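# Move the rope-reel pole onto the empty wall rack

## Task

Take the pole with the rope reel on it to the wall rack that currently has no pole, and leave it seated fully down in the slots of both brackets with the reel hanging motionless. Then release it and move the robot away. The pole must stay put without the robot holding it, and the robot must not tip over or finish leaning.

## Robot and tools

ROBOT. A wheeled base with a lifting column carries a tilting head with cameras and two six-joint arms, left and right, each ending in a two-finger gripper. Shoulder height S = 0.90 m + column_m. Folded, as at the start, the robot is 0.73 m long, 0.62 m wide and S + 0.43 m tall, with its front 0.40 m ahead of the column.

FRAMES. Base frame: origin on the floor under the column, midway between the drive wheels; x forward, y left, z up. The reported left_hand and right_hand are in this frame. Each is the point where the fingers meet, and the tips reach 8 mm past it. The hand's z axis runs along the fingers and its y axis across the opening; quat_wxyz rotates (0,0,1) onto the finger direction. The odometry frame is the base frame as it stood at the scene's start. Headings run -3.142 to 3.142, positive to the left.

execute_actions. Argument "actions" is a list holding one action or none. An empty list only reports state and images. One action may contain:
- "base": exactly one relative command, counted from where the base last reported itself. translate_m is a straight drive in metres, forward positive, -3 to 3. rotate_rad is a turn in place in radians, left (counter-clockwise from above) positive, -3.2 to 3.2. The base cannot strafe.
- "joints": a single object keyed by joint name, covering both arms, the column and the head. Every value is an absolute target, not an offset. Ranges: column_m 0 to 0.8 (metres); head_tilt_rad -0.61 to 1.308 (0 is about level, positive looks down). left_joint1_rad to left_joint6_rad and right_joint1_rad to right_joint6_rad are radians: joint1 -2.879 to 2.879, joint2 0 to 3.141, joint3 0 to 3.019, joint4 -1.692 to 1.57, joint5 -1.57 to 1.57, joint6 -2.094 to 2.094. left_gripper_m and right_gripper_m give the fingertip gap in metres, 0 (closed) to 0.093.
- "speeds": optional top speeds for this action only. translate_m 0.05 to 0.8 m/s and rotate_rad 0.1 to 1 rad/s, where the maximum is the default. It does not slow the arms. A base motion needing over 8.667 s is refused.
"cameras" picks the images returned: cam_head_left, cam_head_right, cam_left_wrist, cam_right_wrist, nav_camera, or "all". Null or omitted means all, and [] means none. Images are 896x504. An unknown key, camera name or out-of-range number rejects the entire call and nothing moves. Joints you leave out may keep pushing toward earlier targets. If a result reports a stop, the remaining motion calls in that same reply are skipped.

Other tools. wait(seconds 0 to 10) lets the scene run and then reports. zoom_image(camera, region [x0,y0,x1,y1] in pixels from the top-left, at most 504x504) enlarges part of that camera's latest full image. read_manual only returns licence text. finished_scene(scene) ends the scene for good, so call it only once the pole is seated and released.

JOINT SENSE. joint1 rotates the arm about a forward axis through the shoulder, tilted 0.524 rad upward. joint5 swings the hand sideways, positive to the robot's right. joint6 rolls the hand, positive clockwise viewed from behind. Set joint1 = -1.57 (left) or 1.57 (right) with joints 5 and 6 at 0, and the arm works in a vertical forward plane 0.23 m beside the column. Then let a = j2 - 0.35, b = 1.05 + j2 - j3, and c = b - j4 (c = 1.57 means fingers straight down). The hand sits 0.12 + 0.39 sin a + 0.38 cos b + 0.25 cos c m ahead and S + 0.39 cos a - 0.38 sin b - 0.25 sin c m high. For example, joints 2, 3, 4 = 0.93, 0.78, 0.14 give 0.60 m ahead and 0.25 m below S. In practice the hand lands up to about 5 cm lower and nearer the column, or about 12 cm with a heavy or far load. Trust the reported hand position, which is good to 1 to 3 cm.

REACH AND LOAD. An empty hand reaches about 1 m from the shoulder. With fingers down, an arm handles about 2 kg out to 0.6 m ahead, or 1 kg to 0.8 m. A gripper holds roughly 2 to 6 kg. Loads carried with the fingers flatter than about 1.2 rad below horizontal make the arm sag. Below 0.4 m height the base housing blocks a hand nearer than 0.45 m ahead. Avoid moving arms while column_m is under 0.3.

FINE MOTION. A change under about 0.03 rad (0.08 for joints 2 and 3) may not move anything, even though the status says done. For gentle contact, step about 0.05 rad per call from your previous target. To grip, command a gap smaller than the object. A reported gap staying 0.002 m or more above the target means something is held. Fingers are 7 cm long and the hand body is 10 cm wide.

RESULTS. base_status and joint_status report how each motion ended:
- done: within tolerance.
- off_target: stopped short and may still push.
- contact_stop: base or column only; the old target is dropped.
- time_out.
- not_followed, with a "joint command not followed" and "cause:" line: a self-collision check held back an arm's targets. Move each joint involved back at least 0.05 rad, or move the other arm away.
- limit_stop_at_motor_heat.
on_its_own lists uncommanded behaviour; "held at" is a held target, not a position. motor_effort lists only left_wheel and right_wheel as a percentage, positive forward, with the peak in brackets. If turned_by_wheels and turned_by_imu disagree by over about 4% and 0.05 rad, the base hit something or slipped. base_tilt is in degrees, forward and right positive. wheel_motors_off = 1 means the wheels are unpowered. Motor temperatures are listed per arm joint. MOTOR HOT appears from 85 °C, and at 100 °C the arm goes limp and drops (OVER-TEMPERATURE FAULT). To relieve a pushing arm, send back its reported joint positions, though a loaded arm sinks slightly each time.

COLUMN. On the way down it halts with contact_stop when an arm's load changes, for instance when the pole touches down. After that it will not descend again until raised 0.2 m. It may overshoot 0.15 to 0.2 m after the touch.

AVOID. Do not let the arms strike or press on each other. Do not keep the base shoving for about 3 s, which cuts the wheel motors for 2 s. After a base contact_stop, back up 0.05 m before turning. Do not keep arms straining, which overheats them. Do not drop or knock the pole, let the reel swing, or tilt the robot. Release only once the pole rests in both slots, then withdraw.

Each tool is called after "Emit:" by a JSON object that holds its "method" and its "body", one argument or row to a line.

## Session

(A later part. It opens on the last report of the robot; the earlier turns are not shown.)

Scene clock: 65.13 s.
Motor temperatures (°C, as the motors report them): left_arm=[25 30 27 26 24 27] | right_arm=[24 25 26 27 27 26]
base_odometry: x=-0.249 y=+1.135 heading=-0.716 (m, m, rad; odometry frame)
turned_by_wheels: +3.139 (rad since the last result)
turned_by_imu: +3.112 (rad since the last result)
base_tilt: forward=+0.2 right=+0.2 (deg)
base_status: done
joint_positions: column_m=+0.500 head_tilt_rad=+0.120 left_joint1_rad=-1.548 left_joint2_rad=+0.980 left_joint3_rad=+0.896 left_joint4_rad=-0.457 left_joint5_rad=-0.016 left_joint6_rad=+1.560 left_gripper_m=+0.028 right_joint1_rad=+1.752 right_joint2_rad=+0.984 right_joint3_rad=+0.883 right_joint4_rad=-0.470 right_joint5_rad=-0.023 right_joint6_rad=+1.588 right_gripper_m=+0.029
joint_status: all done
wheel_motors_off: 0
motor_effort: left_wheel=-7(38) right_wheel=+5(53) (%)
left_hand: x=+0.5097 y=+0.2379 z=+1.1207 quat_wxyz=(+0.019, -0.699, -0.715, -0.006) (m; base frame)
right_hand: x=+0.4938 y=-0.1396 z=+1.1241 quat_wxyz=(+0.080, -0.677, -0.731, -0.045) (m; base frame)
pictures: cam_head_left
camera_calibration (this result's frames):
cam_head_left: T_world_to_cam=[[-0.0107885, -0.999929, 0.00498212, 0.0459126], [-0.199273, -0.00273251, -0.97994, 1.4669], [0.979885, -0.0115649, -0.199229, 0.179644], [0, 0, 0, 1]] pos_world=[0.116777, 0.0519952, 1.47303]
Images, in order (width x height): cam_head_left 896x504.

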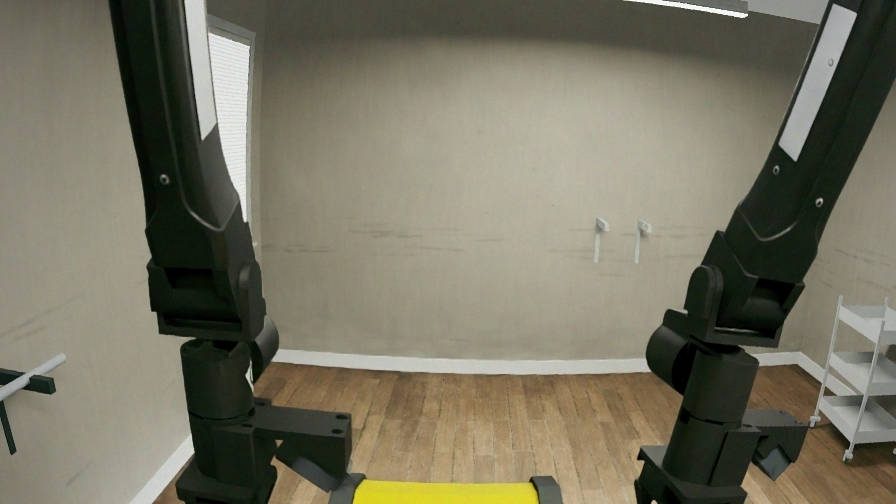

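Emit:
{"method": "execute_actions", "body": {
  "actions": [
    {"base":{"rotate_rad":-0.45},"speeds":{"rotate_rad":0.6}}
  ],
  "cameras": []
}}

Emit:
{"method": "execute_actions", "body": {
  "actions": [
    {"base":{"translate_m":2.7},"speeds":{"translate_m":0.5}}
  ],
  "cameras": []
}}

Emit:
{"method": "execute_actions", "body": {
  "actions": [
    {"base":{"rotate_rad":0.45},"speeds":{"rotate_rad":0.6},"joints":{"head_tilt_rad":0.3}}
  ],
  "cameras": ["cam_head_left"]
}}

Scene clock: 68.67 s.
Motor temperatures (°C, as the motors report them): left_arm=[25 31 27 26 24 27] | right_arm=[24 26 26 27 27 26]
base_odometry: x=-0.249 y=+1.135 heading=-1.165 (m, m, rad; odometry frame)
turned_by_wheels: -0.449 (rad since the last result)
turned_by_imu: -0.447 (rad since the last result)
base_tilt: forward=+0.1 right=+0.1 (deg)
base_status: done
joint_positions: column_m=+0.500 head_tilt_rad=+0.120 left_joint1_rad=-1.548 left_joint2_rad=+0.980 left_joint3_rad=+0.896 left_joint4_rad=-0.457 left_joint5_rad=-0.016 left_joint6_rad=+1.560 left_gripper_m=+0.028 right_joint1_rad=+1.751 right_joint2_rad=+0.984 right_joint3_rad=+0.883 right_joint4_rad=-0.470 right_joint5_rad=-0.024 right_joint6_rad=+1.588 right_gripper_m=+0.029
joint_status: not commanded
wheel_motors_off: 0
motor_effort: left_wheel=+6(28) right_wheel=-3(21) (%)
left_hand: x=+0.5097 y=+0.2379 z=+1.1207 quat_wxyz=(+0.019, -0.699, -0.715, -0.006) (m; base frame)
right_hand: x=+0.4939 y=-0.1397 z=+1.1241 quat_wxyz=(+0.080, -0.677, -0.730, -0.045) (m; base frame)
pictures: none
No camera images: the call's "cameras" was empty. Leave "cameras" out to get every camera's image.

Scene clock: 75.67 s.
Motor temperatures (°C, as the motors report them): left_arm=[25 31 27 26 24 27] | right_arm=[24 26 26 27 27 26]
base_odometry: x=+0.818 y=-1.346 heading=-1.163 (m, m, rad; odometry frame)
turned_by_wheels: +0.002 (rad since the last result)
turned_by_imu: +0.000 (rad since the last result)
base_tilt: forward=+0.2 right=+0.1 (deg)
base_status: done
joint_positions: column_m=+0.500 head_tilt_rad=+0.120 left_joint1_rad=-1.548 left_joint2_rad=+0.981 left_joint3_rad=+0.894 left_joint4_rad=-0.458 left_joint5_rad=-0.016 left_joint6_rad=+1.560 left_gripper_m=+0.028 right_joint1_rad=+1.751 right_joint2_rad=+0.986 right_joint3_rad=+0.883 right_joint4_rad=-0.470 right_joint5_rad=-0.024 right_joint6_rad=+1.587 right_gripper_m=+0.029
joint_status: not commanded
wheel_motors_off: 0
motor_effort: left_wheel=+2(63) right_wheel=-2(37) (%)
left_hand: x=+0.5081 y=+0.2379 z=+1.1200 quat_wxyz=(+0.020, -0.699, -0.715, -0.005) (m; base frame)
right_hand: x=+0.4932 y=-0.1397 z=+1.1234 quat_wxyz=(+0.081, -0.676, -0.731, -0.044) (m; base frame)
pictures: none
No camera images: the call's "cameras" was empty. Leave "cameras" out to get every camera's image.

Scene clock: 77.70 s.
Motor temperatures (°C, as the motors report them): left_arm=[25 31 27 26 24 27] | right_arm=[24 26 26 27 27 26]
base_odometry: x=+0.818 y=-1.346 heading=-0.715 (m, m, rad; odometry frame)
turned_by_wheels: +0.449 (rad since the last result)
turned_by_imu: +0.442 (rad since the last result)
base_tilt: forward=+0.1 right=+0.2 (deg)
base_status: done
joint_positions: column_m=+0.500 head_tilt_rad=+0.305 left_joint1_rad=-1.548 left_joint2_rad=+0.981 left_joint3_rad=+0.894 left_joint4_rad=-0.458 left_joint5_rad=-0.016 left_joint6_rad=+1.560 left_gripper_m=+0.028 right_joint1_rad=+1.751 right_joint2_rad=+0.986 right_joint3_rad=+0.883 right_joint4_rad=-0.470 right_joint5_rad=-0.024 right_joint6_rad=+1.587 right_gripper_m=+0.029
joint_status: all done
wheel_motors_off: 0
motor_effort: left_wheel=-5(54) right_wheel=+5(36) (%)
left_hand: x=+0.5081 y=+0.2377 z=+1.1200 quat_wxyz=(+0.020, -0.699, -0.715, -0.005) (m; base frame)
right_hand: x=+0.4932 y=-0.1397 z=+1.1234 quat_wxyz=(+0.081, -0.676, -0.731, -0.044) (m; base frame)
pictures: cam_head_left
camera_calibration (this result's frames):
cam_head_left: T_world_to_cam=[[-0.00968718, -0.999929, 0.00688274, 0.0430334], [-0.376237, -0.00273251, -0.92652, 1.39637], [0.926473, -0.0115649, -0.376184, 0.44525], [0, 0, 0, 1]] pos_world=[0.11327, 0.0519952, 1.46096]
Images, in order (width x height): cam_head_left 896x504.

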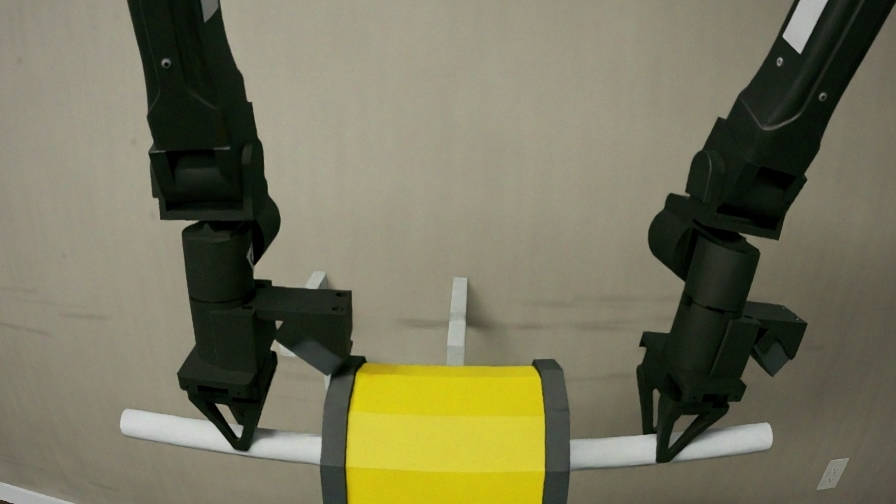

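Emit:
{"method": "execute_actions", "body": {
  "actions": [
    {"base":{"rotate_rad":0.35},"speeds":{"rotate_rad":0.5}}
  ],
  "cameras": []
}}

Emit:
{"method": "execute_actions", "body": {
  "actions": [
    {"base":{"translate_m":0.4},"speeds":{"translate_m":0.4}}
  ],
  "cameras": []
}}

Emit:
{"method": "execute_actions", "body": {
  "actions": [
    {"base":{"rotate_rad":-0.35},"speeds":{"rotate_rad":0.5},"joints":{"head_tilt_rad":0.7}}
  ],
  "cameras": ["cam_head_left","cam_left_wrist"]
}}

Scene clock: 80.73 s.
Motor temperatures (°C, as the motors report them): left_arm=[25 31 27 26 24 27] | right_arm=[24 26 26 27 27 26]
base_odometry: x=+0.818 y=-1.346 heading=-0.366 (m, m, rad; odometry frame)
turned_by_wheels: +0.349 (rad since the last result)
turned_by_imu: +0.345 (rad since the last result)
base_tilt: forward=+0.1 right=+0.2 (deg)
base_status: done
joint_positions: column_m=+0.500 head_tilt_rad=+0.305 left_joint1_rad=-1.548 left_joint2_rad=+0.981 left_joint3_rad=+0.894 left_joint4_rad=-0.458 left_joint5_rad=-0.017 left_joint6_rad=+1.559 left_gripper_m=+0.028 right_joint1_rad=+1.751 right_joint2_rad=+0.986 right_joint3_rad=+0.883 right_joint4_rad=-0.470 right_joint5_rad=-0.024 right_joint6_rad=+1.587 right_gripper_m=+0.029
joint_status: not commanded
wheel_motors_off: 0
motor_effort: left_wheel=-4(31) right_wheel=+5(26) (%)
left_hand: x=+0.5081 y=+0.2376 z=+1.1200 quat_wxyz=(+0.021, -0.699, -0.715, -0.005) (m; base frame)
right_hand: x=+0.4932 y=-0.1398 z=+1.1234 quat_wxyz=(+0.081, -0.676, -0.731, -0.044) (m; base frame)
pictures: none
No camera images: the call's "cameras" was empty. Leave "cameras" out to get every camera's image.

Scene clock: 83.13 s.
Motor temperatures (°C, as the motors report them): left_arm=[25 31 27 26 24 27] | right_arm=[24 26 26 27 27 26]
base_odometry: x=+1.192 y=-1.489 heading=-0.365 (m, m, rad; odometry frame)
turned_by_wheels: +0.001 (rad since the last result)
turned_by_imu: +0.000 (rad since the last result)
base_tilt: forward=+0.2 right=+0.2 (deg)
base_status: done
joint_positions: column_m=+0.500 head_tilt_rad=+0.305 left_joint1_rad=-1.548 left_joint2_rad=+0.983 left_joint3_rad=+0.895 left_joint4_rad=-0.459 left_joint5_rad=-0.017 left_joint6_rad=+1.559 left_gripper_m=+0.028 right_joint1_rad=+1.751 right_joint2_rad=+0.987 right_joint3_rad=+0.883 right_joint4_rad=-0.470 right_joint5_rad=-0.024 right_joint6_rad=+1.586 right_gripper_m=+0.029
joint_status: not commanded
wheel_motors_off: 0
motor_effort: left_wheel=+2(50) right_wheel=-2(50) (%)
left_hand: x=+0.5079 y=+0.2376 z=+1.1196 quat_wxyz=(+0.021, -0.699, -0.715, -0.005) (m; base frame)
right_hand: x=+0.4932 y=-0.1398 z=+1.1230 quat_wxyz=(+0.081, -0.676, -0.731, -0.044) (m; base frame)
pictures: none
No camera images: the call's "cameras" was empty. Leave "cameras" out to get every camera's image.

Scene clock: 84.87 s.
Motor temperatures (°C, as the motors report them): left_arm=[25 31 27 26 24 27] | right_arm=[24 26 26 27 27 26]
base_odometry: x=+1.192 y=-1.489 heading=-0.714 (m, m, rad; odometry frame)
turned_by_wheels: -0.348 (rad since the last result)
turned_by_imu: -0.344 (rad since the last result)
base_tilt: forward=+0.2 right=+0.1 (deg)
base_status: done
joint_positions: column_m=+0.500 head_tilt_rad=+0.703 left_joint1_rad=-1.548 left_joint2_rad=+0.983 left_joint3_rad=+0.895 left_joint4_rad=-0.459 left_joint5_rad=-0.017 left_joint6_rad=+1.559 left_gripper_m=+0.028 right_joint1_rad=+1.750 right_joint2_rad=+0.987 right_joint3_rad=+0.883 right_joint4_rad=-0.470 right_joint5_rad=-0.024 right_joint6_rad=+1.586 right_gripper_m=+0.029
joint_status: all done
wheel_motors_off: 0
motor_effort: left_wheel=+3(35) right_wheel=-4(51) (%)
left_hand: x=+0.5079 y=+0.2376 z=+1.1196 quat_wxyz=(+0.021, -0.699, -0.715, -0.005) (m; base frame)
right_hand: x=+0.4932 y=-0.1399 z=+1.1230 quat_wxyz=(+0.081, -0.676, -0.731, -0.044) (m; base frame)
pictures: cam_head_left, cam_left_wrist
camera_calibration (this result's frames):
cam_head_left: T_world_to_cam=[[-0.00626677, -0.999929, 0.0100966, 0.038087], [-0.705621, -0.00273251, -0.708584, 1.08901], [0.708562, -0.0115649, -0.705554, 0.945553], [0, 0, 0, 1]] pos_world=[0.0986843, 0.0519952, 1.43841]
cam_left_wrist: T_world_to_cam=[[-0.999397, -0.0237131, 0.0253699, 0.480905], [-0.00316124, 0.789649, 0.61355, -0.868233], [-0.0345825, 0.6131, -0.789248, 0.880999], [0, 0, 0, 1]] pos_world=[0.508337, 0.156863, 1.21583]
Images, in order (width x height): cam_head_left 896x504, cam_left_wrist 896x504.

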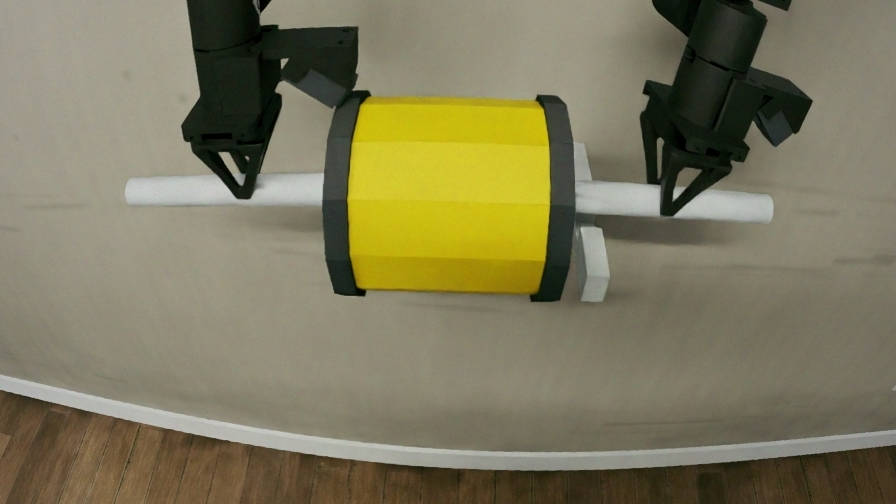

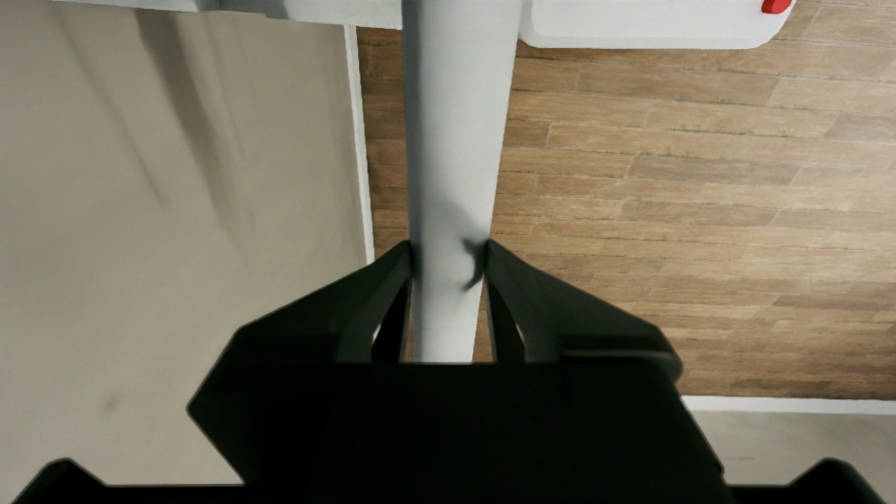

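Emit:
{"method": "execute_actions", "body": {
  "actions": [
    {"joints":{"left_joint1_rad":-1.66,"right_joint1_rad":1.64}}
  ],
  "cameras": ["cam_head_left","cam_right_wrist"]
}}

Scene clock: 86.73 s.
Motor temperatures (°C, as the motors report them): left_arm=[25 31 27 26 24 27] | right_arm=[24 26 26 27 27 26]
base_odometry: x=+1.192 y=-1.489 heading=-0.714 (m, m, rad; odometry frame)
turned_by_wheels: +0.000 (rad since the last result)
turned_by_imu: +0.000 (rad since the last result)
base_tilt: forward=+0.2 right=+0.2 (deg)
base_status: not commanded
joint_positions: column_m=+0.500 head_tilt_rad=+0.703 left_joint1_rad=-1.666 left_joint2_rad=+0.983 left_joint3_rad=+0.895 left_joint4_rad=-0.459 left_joint5_rad=-0.020 left_joint6_rad=+1.553 left_gripper_m=+0.027 right_joint1_rad=+1.631 right_joint2_rad=+0.987 right_joint3_rad=+0.883 right_joint4_rad=-0.470 right_joint5_rad=-0.028 right_joint6_rad=+1.577 right_gripper_m=+0.028
joint_status: all done
wheel_motors_off: 0
motor_effort: left_wheel=+5(9) right_wheel=-7(8) (%)
left_hand: x=+0.5071 y=+0.1843 z=+1.1210 quat_wxyz=(-0.014, -0.718, -0.696, +0.030) (m; base frame)
right_hand: x=+0.4967 y=-0.1933 z=+1.1170 quat_wxyz=(+0.046, -0.697, -0.715, -0.010) (m; base frame)
pictures: cam_head_left, cam_right_wrist
camera_calibration (this result's frames):
cam_head_left: T_world_to_cam=[[-0.00626675, -0.999929, 0.0100966, 0.0380869], [-0.705623, -0.00273251, -0.708582, 1.08901], [0.70856, -0.0115649, -0.705556, 0.945556], [0, 0, 0, 1]] pos_world=[0.0986842, 0.0519952, 1.43841]
cam_right_wrist: T_world_to_cam=[[-0.997708, -0.0275156, 0.0618192, 0.41911], [0.018516, 0.767705, 0.640536, -0.571963], [-0.0650837, 0.640213, -0.765436, 1.13181], [0, 0, 0, 1]] pos_world=[0.502403, -0.273969, 1.20678]
Images, in order (width x height): cam_head_left 896x504, cam_right_wrist 896x504.

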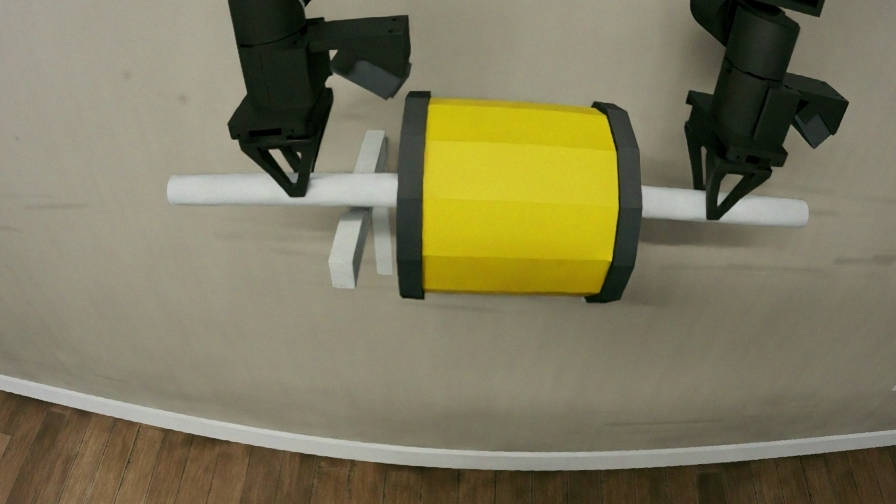

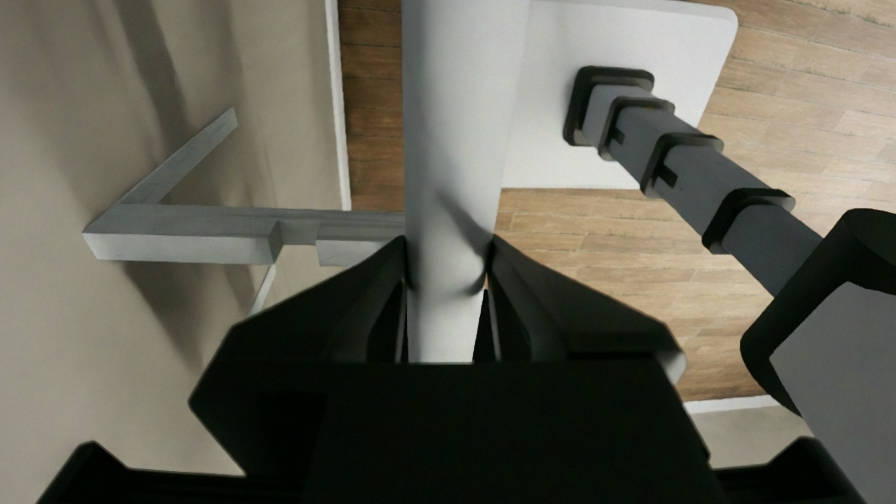

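Slot is further ahead (~0.1 m).

Emit:
{"method": "execute_actions", "body": {
  "actions": [
    {"base":{"translate_m":0.09},"speeds":{"translate_m":0.2}}
  ],
  "cameras": ["cam_right_wrist"]
}}

Scene clock: 89.03 s.
Motor temperatures (°C, as the motors report them): left_arm=[25 31 27 26 24 27] | right_arm=[24 26 26 27 27 26]
base_odometry: x=+1.260 y=-1.548 heading=-0.715 (m, m, rad; odometry frame)
turned_by_wheels: -0.001 (rad since the last result)
turned_by_imu: -0.002 (rad since the last result)
base_tilt: forward=+0.2 right=+0.1 (deg)
base_status: done
joint_positions: column_m=+0.500 head_tilt_rad=+0.703 left_joint1_rad=-1.666 left_joint2_rad=+0.984 left_joint3_rad=+0.895 left_joint4_rad=-0.459 left_joint5_rad=-0.020 left_joint6_rad=+1.553 left_gripper_m=+0.027 right_joint1_rad=+1.631 right_joint2_rad=+0.987 right_joint3_rad=+0.883 right_joint4_rad=-0.470 right_joint5_rad=-0.028 right_joint6_rad=+1.575 right_gripper_m=+0.028
joint_status: not commanded
wheel_motors_off: 0
motor_effort: left_wheel=-1(45) right_wheel=+2(50) (%)
left_hand: x=+0.5066 y=+0.1842 z=+1.1203 quat_wxyz=(-0.013, -0.718, -0.695, +0.031) (m; base frame)
right_hand: x=+0.4968 y=-0.1933 z=+1.1170 quat_wxyz=(+0.046, -0.697, -0.715, -0.010) (m; base frame)
pictures: cam_right_wrist
camera_calibration (this result's frames):
cam_right_wrist: T_world_to_cam=[[-0.997706, -0.028637, 0.0613483, 0.419512], [0.0173555, 0.767679, 0.640599, -0.571463], [-0.0654406, 0.640194, -0.765421, 1.13197], [0, 0, 0, 1]] pos_world=[0.502544, -0.273966, 1.20677]
Images, in order (width x height): cam_right_wrist 896x504.

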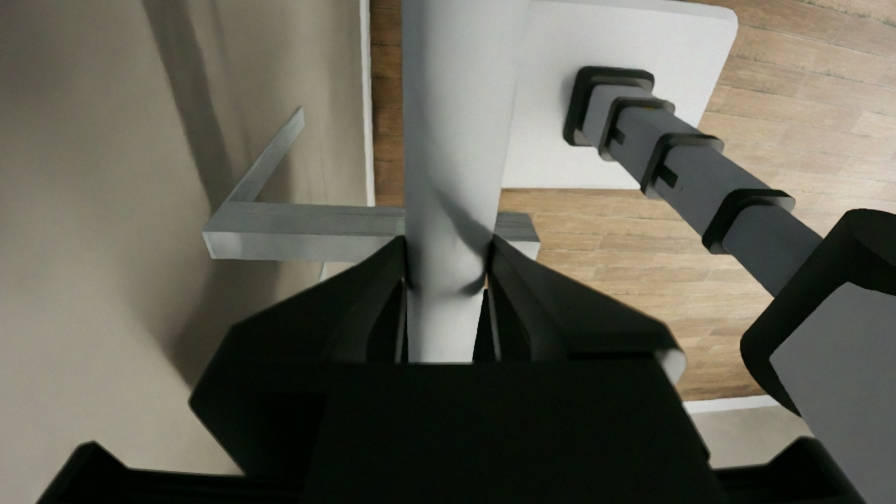

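Emit:
{"method": "execute_actions", "body": {
  "actions": [
    {"base":{"translate_m":0.02},"joints":{"column_m":0.3}}
  ],
  "cameras": ["cam_head_left"]
}}

Scene clock: 91.90 s.
Motor temperatures (°C, as the motors report them): left_arm=[25 31 27 26 24 27] | right_arm=[24 26 26 28 27 26]
base_odometry: x=+1.275 y=-1.561 heading=-0.716 (m, m, rad; odometry frame)
turned_by_wheels: -0.001 (rad since the last result)
turned_by_imu: -0.002 (rad since the last result)
base_tilt: forward=+0.2 right=+0.1 (deg)
base_status: done
joint_positions: column_m=+0.355 head_tilt_rad=+0.704 left_joint1_rad=-1.664 left_joint2_rad=+0.919 left_joint3_rad=+0.889 left_joint4_rad=-0.504 left_joint5_rad=-0.014 left_joint6_rad=+1.556 left_gripper_m=+0.027 right_joint1_rad=+1.639 right_joint2_rad=+0.841 right_joint3_rad=+0.873 right_joint4_rad=-0.594 right_joint5_rad=-0.036 right_joint6_rad=+1.590 right_gripper_m=+0.028
joint_status: column_m contact_stop (moved -0.145 of -0.200)
wheel_motors_off: 0
on_its_own: column_m is held at +0.354, not at your +0.300, since a contact_stop
motor_effort: left_wheel=+6(39) right_wheel=+11(42) (%)
left_hand: x=+0.5100 y=+0.1858 z=+0.9993 quat_wxyz=(-0.020, -0.718, -0.695, +0.027) (m; base frame)
right_hand: x=+0.4978 y=-0.1915 z=+1.0263 quat_wxyz=(+0.047, -0.701, -0.712, -0.019) (m; base frame)
pictures: cam_head_left
camera_calibration (this result's frames):
cam_head_left: T_world_to_cam=[[-0.00625438, -0.999929, 0.0101043, 0.0395438], [-0.70649, -0.00273251, -0.707718, 0.984885], [0.707696, -0.0115649, -0.706423, 0.844195], [0, 0, 0, 1]] pos_world=[0.098626, 0.0519952, 1.29298]
Images, in order (width x height): cam_head_left 896x504.

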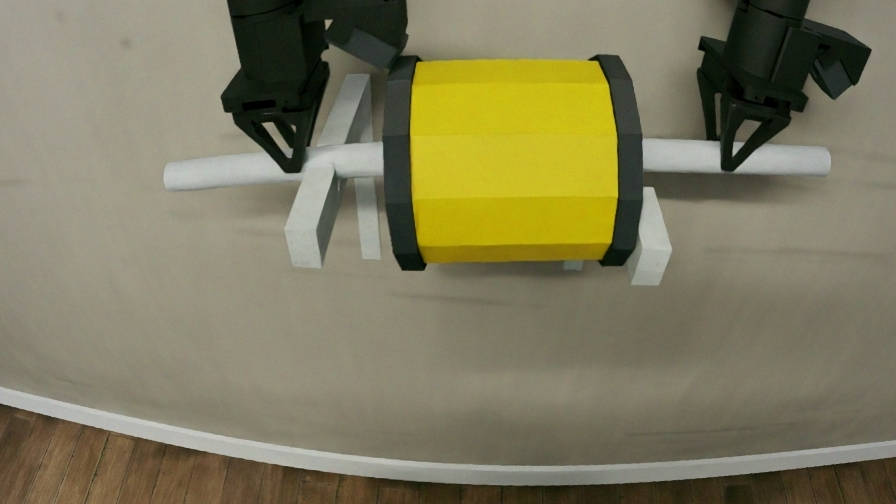

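Emit:
{"method": "execute_actions", "body": {
  "actions": [
    {"joints":{"column_m":0.56}}
  ],
  "cameras": []
}}

Emit:
{"method": "execute_actions", "body": {
  "actions": [
    {"joints":{"left_joint1_rad":-1.6,"right_joint1_rad":1.7}}
  ],
  "cameras": []
}}

Emit:
{"method": "execute_actions", "body": {
  "actions": [
    {"joints":{"column_m":0.3}}
  ],
  "cameras": ["cam_head_left"]
}}

Scene clock: 98.13 s.
Motor temperatures (°C, as the motors report them): left_arm=[25 31 27 26 24 27] | right_arm=[24 26 26 28 27 26]
base_odometry: x=+1.275 y=-1.561 heading=-0.716 (m, m, rad; odometry frame)
turned_by_wheels: +0.000 (rad since the last result)
turned_by_imu: -0.002 (rad since the last result)
base_tilt: forward=+0.1 right=+0.1 (deg)
base_status: not commanded
joint_positions: column_m=+0.560 head_tilt_rad=+0.704 left_joint1_rad=-1.663 left_joint2_rad=+0.959 left_joint3_rad=+0.890 left_joint4_rad=-0.477 left_joint5_rad=-0.024 left_joint6_rad=+1.561 left_gripper_m=+0.001 right_joint1_rad=+1.655 right_joint2_rad=+0.979 right_joint3_rad=+0.873 right_joint4_rad=-0.462 right_joint5_rad=-0.047 right_joint6_rad=+1.606 right_gripper_m=+0.028
joint_status: all done
wheel_motors_off: 0
on_its_own: left_gripper_m moved -0.026 to your old target +0.000
motor_effort: left_wheel=-1(8) right_wheel=+1(12) (%)
left_hand: x=+0.5069 y=+0.1869 z=+1.1895 quat_wxyz=(-0.012, -0.720, -0.694, +0.027) (m; base frame)
right_hand: x=+0.4941 y=-0.1792 z=+1.1796 quat_wxyz=(+0.059, -0.703, -0.708, -0.025) (m; base frame)
pictures: none
No camera images: the call's "cameras" was empty. Leave "cameras" out to get every camera's image.

Scene clock: 98.73 s.
Motor temperatures (°C, as the motors report them): left_arm=[25 31 27 26 24 27] | right_arm=[24 26 26 28 27 26]
base_odometry: x=+1.275 y=-1.561 heading=-0.716 (m, m, rad; odometry frame)
turned_by_wheels: +0.000 (rad since the last result)
turned_by_imu: +0.000 (rad since the last result)
base_tilt: forward=+0.3 right=+0.2 (deg)
base_status: not commanded
joint_positions: column_m=+0.560 head_tilt_rad=+0.704 left_joint1_rad=-1.598 left_joint2_rad=+0.959 left_joint3_rad=+0.890 left_joint4_rad=-0.477 left_joint5_rad=-0.023 left_joint6_rad=+1.561 left_gripper_m=+0.001 right_joint1_rad=+1.670 right_joint2_rad=+0.979 right_joint3_rad=+0.873 right_joint4_rad=-0.462 right_joint5_rad=-0.018 right_joint6_rad=+1.609 right_gripper_m=+0.028
joint_status: all done
wheel_motors_off: 0
motor_effort: left_wheel=-1(2) right_wheel=+2(2) (%)
left_hand: x=+0.5077 y=+0.2160 z=+1.1882 quat_wxyz=(+0.007, -0.708, -0.706, +0.008) (m; base frame)
right_hand: x=+0.4940 y=-0.1773 z=+1.1796 quat_wxyz=(+0.053, -0.701, -0.711, -0.019) (m; base frame)
pictures: none
No camera images: the call's "cameras" was empty. Leave "cameras" out to get every camera's image.

Scene clock: 100.13 s.
Motor temperatures (°C, as the motors report them): left_arm=[25 31 27 26 24 27] | right_arm=[24 26 26 28 27 26]
base_odometry: x=+1.275 y=-1.561 heading=-0.716 (m, m, rad; odometry frame)
turned_by_wheels: +0.000 (rad since the last result)
turned_by_imu: +0.000 (rad since the last result)
base_tilt: forward=+0.2 right=+0.1 (deg)
base_status: not commanded
joint_positions: column_m=+0.497 head_tilt_rad=+0.704 left_joint1_rad=-1.598 left_joint2_rad=+0.957 left_joint3_rad=+0.890 left_joint4_rad=-0.477 left_joint5_rad=-0.023 left_joint6_rad=+1.561 left_gripper_m=+0.001 right_joint1_rad=+1.665 right_joint2_rad=+0.970 right_joint3_rad=+0.873 right_joint4_rad=-0.465 right_joint5_rad=+0.005 right_joint6_rad=+1.607 right_gripper_m=+0.028
joint_status: column_m contact_stop (moved -0.063 of -0.260)
wheel_motors_off: 0
on_its_own: column_m is held at +0.497, not at your +0.300, since a contact_stop
motor_effort: left_wheel=-4(4) right_wheel=+5(7) (%)
left_hand: x=+0.5081 y=+0.2161 z=+1.1262 quat_wxyz=(+0.007, -0.709, -0.706, +0.007) (m; base frame)
right_hand: x=+0.4965 y=-0.1839 z=+1.1202 quat_wxyz=(+0.040, -0.702, -0.711, -0.013) (m; base frame)
pictures: cam_head_left
camera_calibration (this result's frames):
cam_head_left: T_world_to_cam=[[-0.00625212, -0.999929, 0.0101057, 0.0380992], [-0.706648, -0.00273251, -0.70756, 1.08568], [0.707538, -0.0115649, -0.706581, 0.945277], [0, 0, 0, 1]] pos_world=[0.0986154, 0.0519952, 1.43572]
Images, in order (width x height): cam_head_left 896x504.

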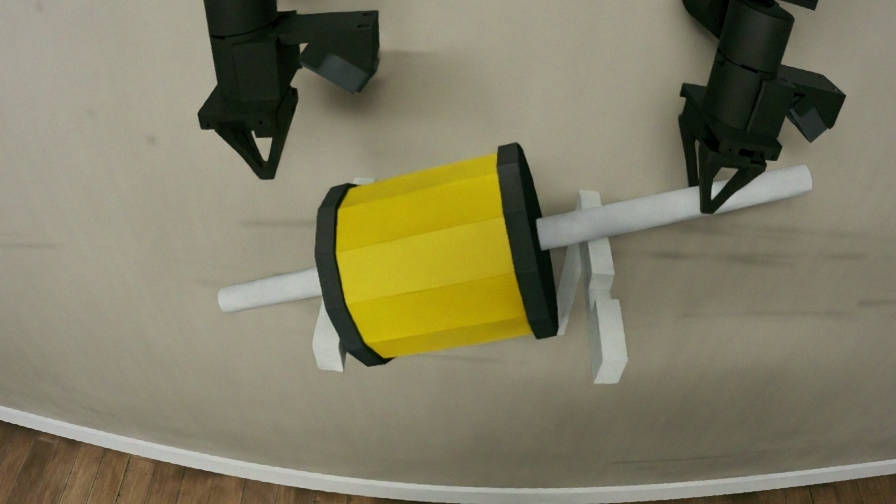

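Left dropped into its slot; lower the right arm.

Emit:
{"method": "execute_actions", "body": {
  "actions": [
    {"joints":{"right_joint2_rad":1.2,"right_joint3_rad":0.95,"right_joint4_rad":-0.27}}
  ],
  "cameras": ["cam_head_left"]
}}

Scene clock: 101.80 s.
Motor temperatures (°C, as the motors report them): left_arm=[25 31 27 26 24 27] | right_arm=[24 26 26 28 27 26]
base_odometry: x=+1.275 y=-1.561 heading=-0.716 (m, m, rad; odometry frame)
turned_by_wheels: +0.000 (rad since the last result)
turned_by_imu: +0.000 (rad since the last result)
base_tilt: forward=+0.1 right=+0.1 (deg)
base_status: not commanded
joint_positions: column_m=+0.497 head_tilt_rad=+0.704 left_joint1_rad=-1.598 left_joint2_rad=+0.957 left_joint3_rad=+0.890 left_joint4_rad=-0.477 left_joint5_rad=-0.023 left_joint6_rad=+1.561 left_gripper_m=+0.001 right_joint1_rad=+1.663 right_joint2_rad=+1.235 right_joint3_rad=+0.931 right_joint4_rad=-0.271 right_joint5_rad=-0.005 right_joint6_rad=+1.615 right_gripper_m=+0.028
joint_status: all done
wheel_motors_off: 0
on_its_own: column_m is held at +0.497, not at your +0.300, since a contact_stop
motor_effort: left_wheel=-4(4) right_wheel=+4(5) (%)
left_hand: x=+0.5081 y=+0.2161 z=+1.1262 quat_wxyz=(+0.007, -0.709, -0.706, +0.007) (m; base frame)
right_hand: x=+0.4916 y=-0.1758 z=+1.0255 quat_wxyz=(+0.048, -0.705, -0.708, -0.010) (m; base frame)
pictures: cam_head_left
camera_calibration (this result's frames):
cam_head_left: T_world_to_cam=[[-0.00625212, -0.999929, 0.0101057, 0.0380992], [-0.706648, -0.00273251, -0.70756, 1.08568], [0.707538, -0.0115649, -0.706581, 0.945277], [0, 0, 0, 1]] pos_world=[0.0986154, 0.0519952, 1.43572]
Images, in order (width x height): cam_head_left 896x504.

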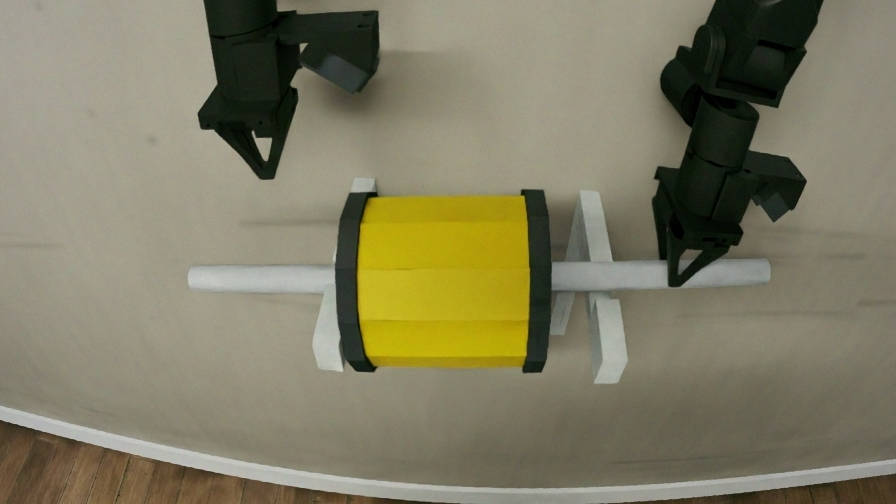

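Emit:
{"method": "execute_actions", "body": {
  "actions": [
    {"joints":{"right_gripper_m":0.09}}
  ],
  "cameras": []
}}

Emit:
{"method": "execute_actions", "body": {
  "actions": [
    {"joints":{"column_m":0.65}}
  ],
  "cameras": []
}}

Emit:
{"method": "execute_actions", "body": {
  "actions": [
    {"base":{"translate_m":-0.5}}
  ],
  "cameras": ["cam_head_left"]
}}

Scene clock: 103.37 s.
Motor temperatures (°C, as the motors report them): left_arm=[25 31 27 26 24 27] | right_arm=[24 26 26 28 27 26]
base_odometry: x=+1.275 y=-1.561 heading=-0.716 (m, m, rad; odometry frame)
turned_by_wheels: +0.000 (rad since the last result)
turned_by_imu: +0.000 (rad since the last result)
base_tilt: forward=+0.2 right=+0.2 (deg)
base_status: not commanded
joint_positions: column_m=+0.497 head_tilt_rad=+0.704 left_joint1_rad=-1.598 left_joint2_rad=+0.957 left_joint3_rad=+0.890 left_joint4_rad=-0.477 left_joint5_rad=-0.023 left_joint6_rad=+1.561 left_gripper_m=+0.001 right_joint1_rad=+1.694 right_joint2_rad=+1.206 right_joint3_rad=+0.931 right_joint4_rad=-0.271 right_joint5_rad=-0.024 right_joint6_rad=+1.581 right_gripper_m=+0.090
joint_status: all done
wheel_motors_off: 0
on_its_own: column_m is held at +0.497, not at your +0.300, since a contact_stop
motor_effort: left_wheel=-3(3) right_wheel=+3(4) (%)
left_hand: x=+0.5081 y=+0.2161 z=+1.1262 quat_wxyz=(+0.007, -0.709, -0.706, +0.007) (m; base frame)
right_hand: x=+0.5013 y=-0.1566 z=+1.0382 quat_wxyz=(+0.055, -0.687, -0.724, -0.037) (m; base frame)
pictures: none
No camera images: the call's "cameras" was empty. Leave "cameras" out to get every camera's image.

Scene clock: 105.93 s.
Motor temperatures (°C, as the motors report them): left_arm=[25 31 27 26 24 27] | right_arm=[24 26 26 28 27 26]
base_odometry: x=+1.275 y=-1.561 heading=-0.716 (m, m, rad; odometry frame)
turned_by_wheels: +0.000 (rad since the last result)
turned_by_imu: -0.001 (rad since the last result)
base_tilt: forward=+0.1 right=+0.1 (deg)
base_status: not commanded
joint_positions: column_m=+0.650 head_tilt_rad=+0.704 left_joint1_rad=-1.598 left_joint2_rad=+0.957 left_joint3_rad=+0.890 left_joint4_rad=-0.477 left_joint5_rad=-0.023 left_joint6_rad=+1.561 left_gripper_m=+0.001 right_joint1_rad=+1.694 right_joint2_rad=+1.206 right_joint3_rad=+0.931 right_joint4_rad=-0.271 right_joint5_rad=-0.024 right_joint6_rad=+1.580 right_gripper_m=+0.090
joint_status: all done
wheel_motors_off: 0
motor_effort: left_wheel=-2(2) right_wheel=+3(3) (%)
left_hand: x=+0.5081 y=+0.2161 z=+1.2788 quat_wxyz=(+0.007, -0.709, -0.706, +0.007) (m; base frame)
right_hand: x=+0.5013 y=-0.1566 z=+1.1909 quat_wxyz=(+0.055, -0.687, -0.724, -0.037) (m; base frame)
pictures: none
No camera images: the call's "cameras" was empty. Leave "cameras" out to get every camera's image.

Scene clock: 108.63 s.
Motor temperatures (°C, as the motors report them): left_arm=[25 31 27 26 24 27] | right_arm=[24 26 26 28 27 26]
base_odometry: x=+0.898 y=-1.233 heading=-0.717 (m, m, rad; odometry frame)
turned_by_wheels: -0.001 (rad since the last result)
turned_by_imu: -0.002 (rad since the last result)
base_tilt: forward=+0.2 right=+0.2 (deg)
base_status: done
joint_positions: column_m=+0.650 head_tilt_rad=+0.704 left_joint1_rad=-1.598 left_joint2_rad=+0.956 left_joint3_rad=+0.890 left_joint4_rad=-0.477 left_joint5_rad=-0.023 left_joint6_rad=+1.562 left_gripper_m=+0.001 right_joint1_rad=+1.694 right_joint2_rad=+1.205 right_joint3_rad=+0.939 right_joint4_rad=-0.271 right_joint5_rad=-0.024 right_joint6_rad=+1.580 right_gripper_m=+0.090
joint_status: not commanded
wheel_motors_off: 0
motor_effort: left_wheel=-2(51) right_wheel=+2(61) (%)
left_hand: x=+0.5083 y=+0.2161 z=+1.2791 quat_wxyz=(+0.007, -0.709, -0.705, +0.007) (m; base frame)
right_hand: x=+0.5066 y=-0.1564 z=+1.1920 quat_wxyz=(+0.052, -0.687, -0.724, -0.040) (m; base frame)
pictures: cam_head_left
camera_calibration (this result's frames):
cam_head_left: T_world_to_cam=[[-0.006252, -0.999929, 0.0101057, 0.0365565], [-0.706656, -0.00273251, -0.707552, 1.19368], [0.707529, -0.0115649, -0.706589, 1.05315], [0, 0, 0, 1]] pos_world=[0.0986148, 0.0519952, 1.58836]
Images, in order (width x height): cam_head_left 896x504.

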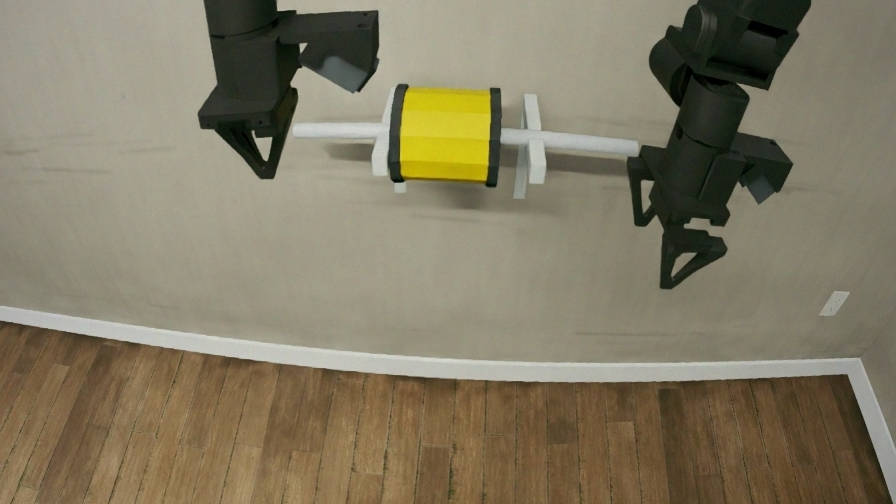

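Emit:
{"method": "finished_scene", "body": {
  "scene": 1
}}

The scene is finished: the task was done.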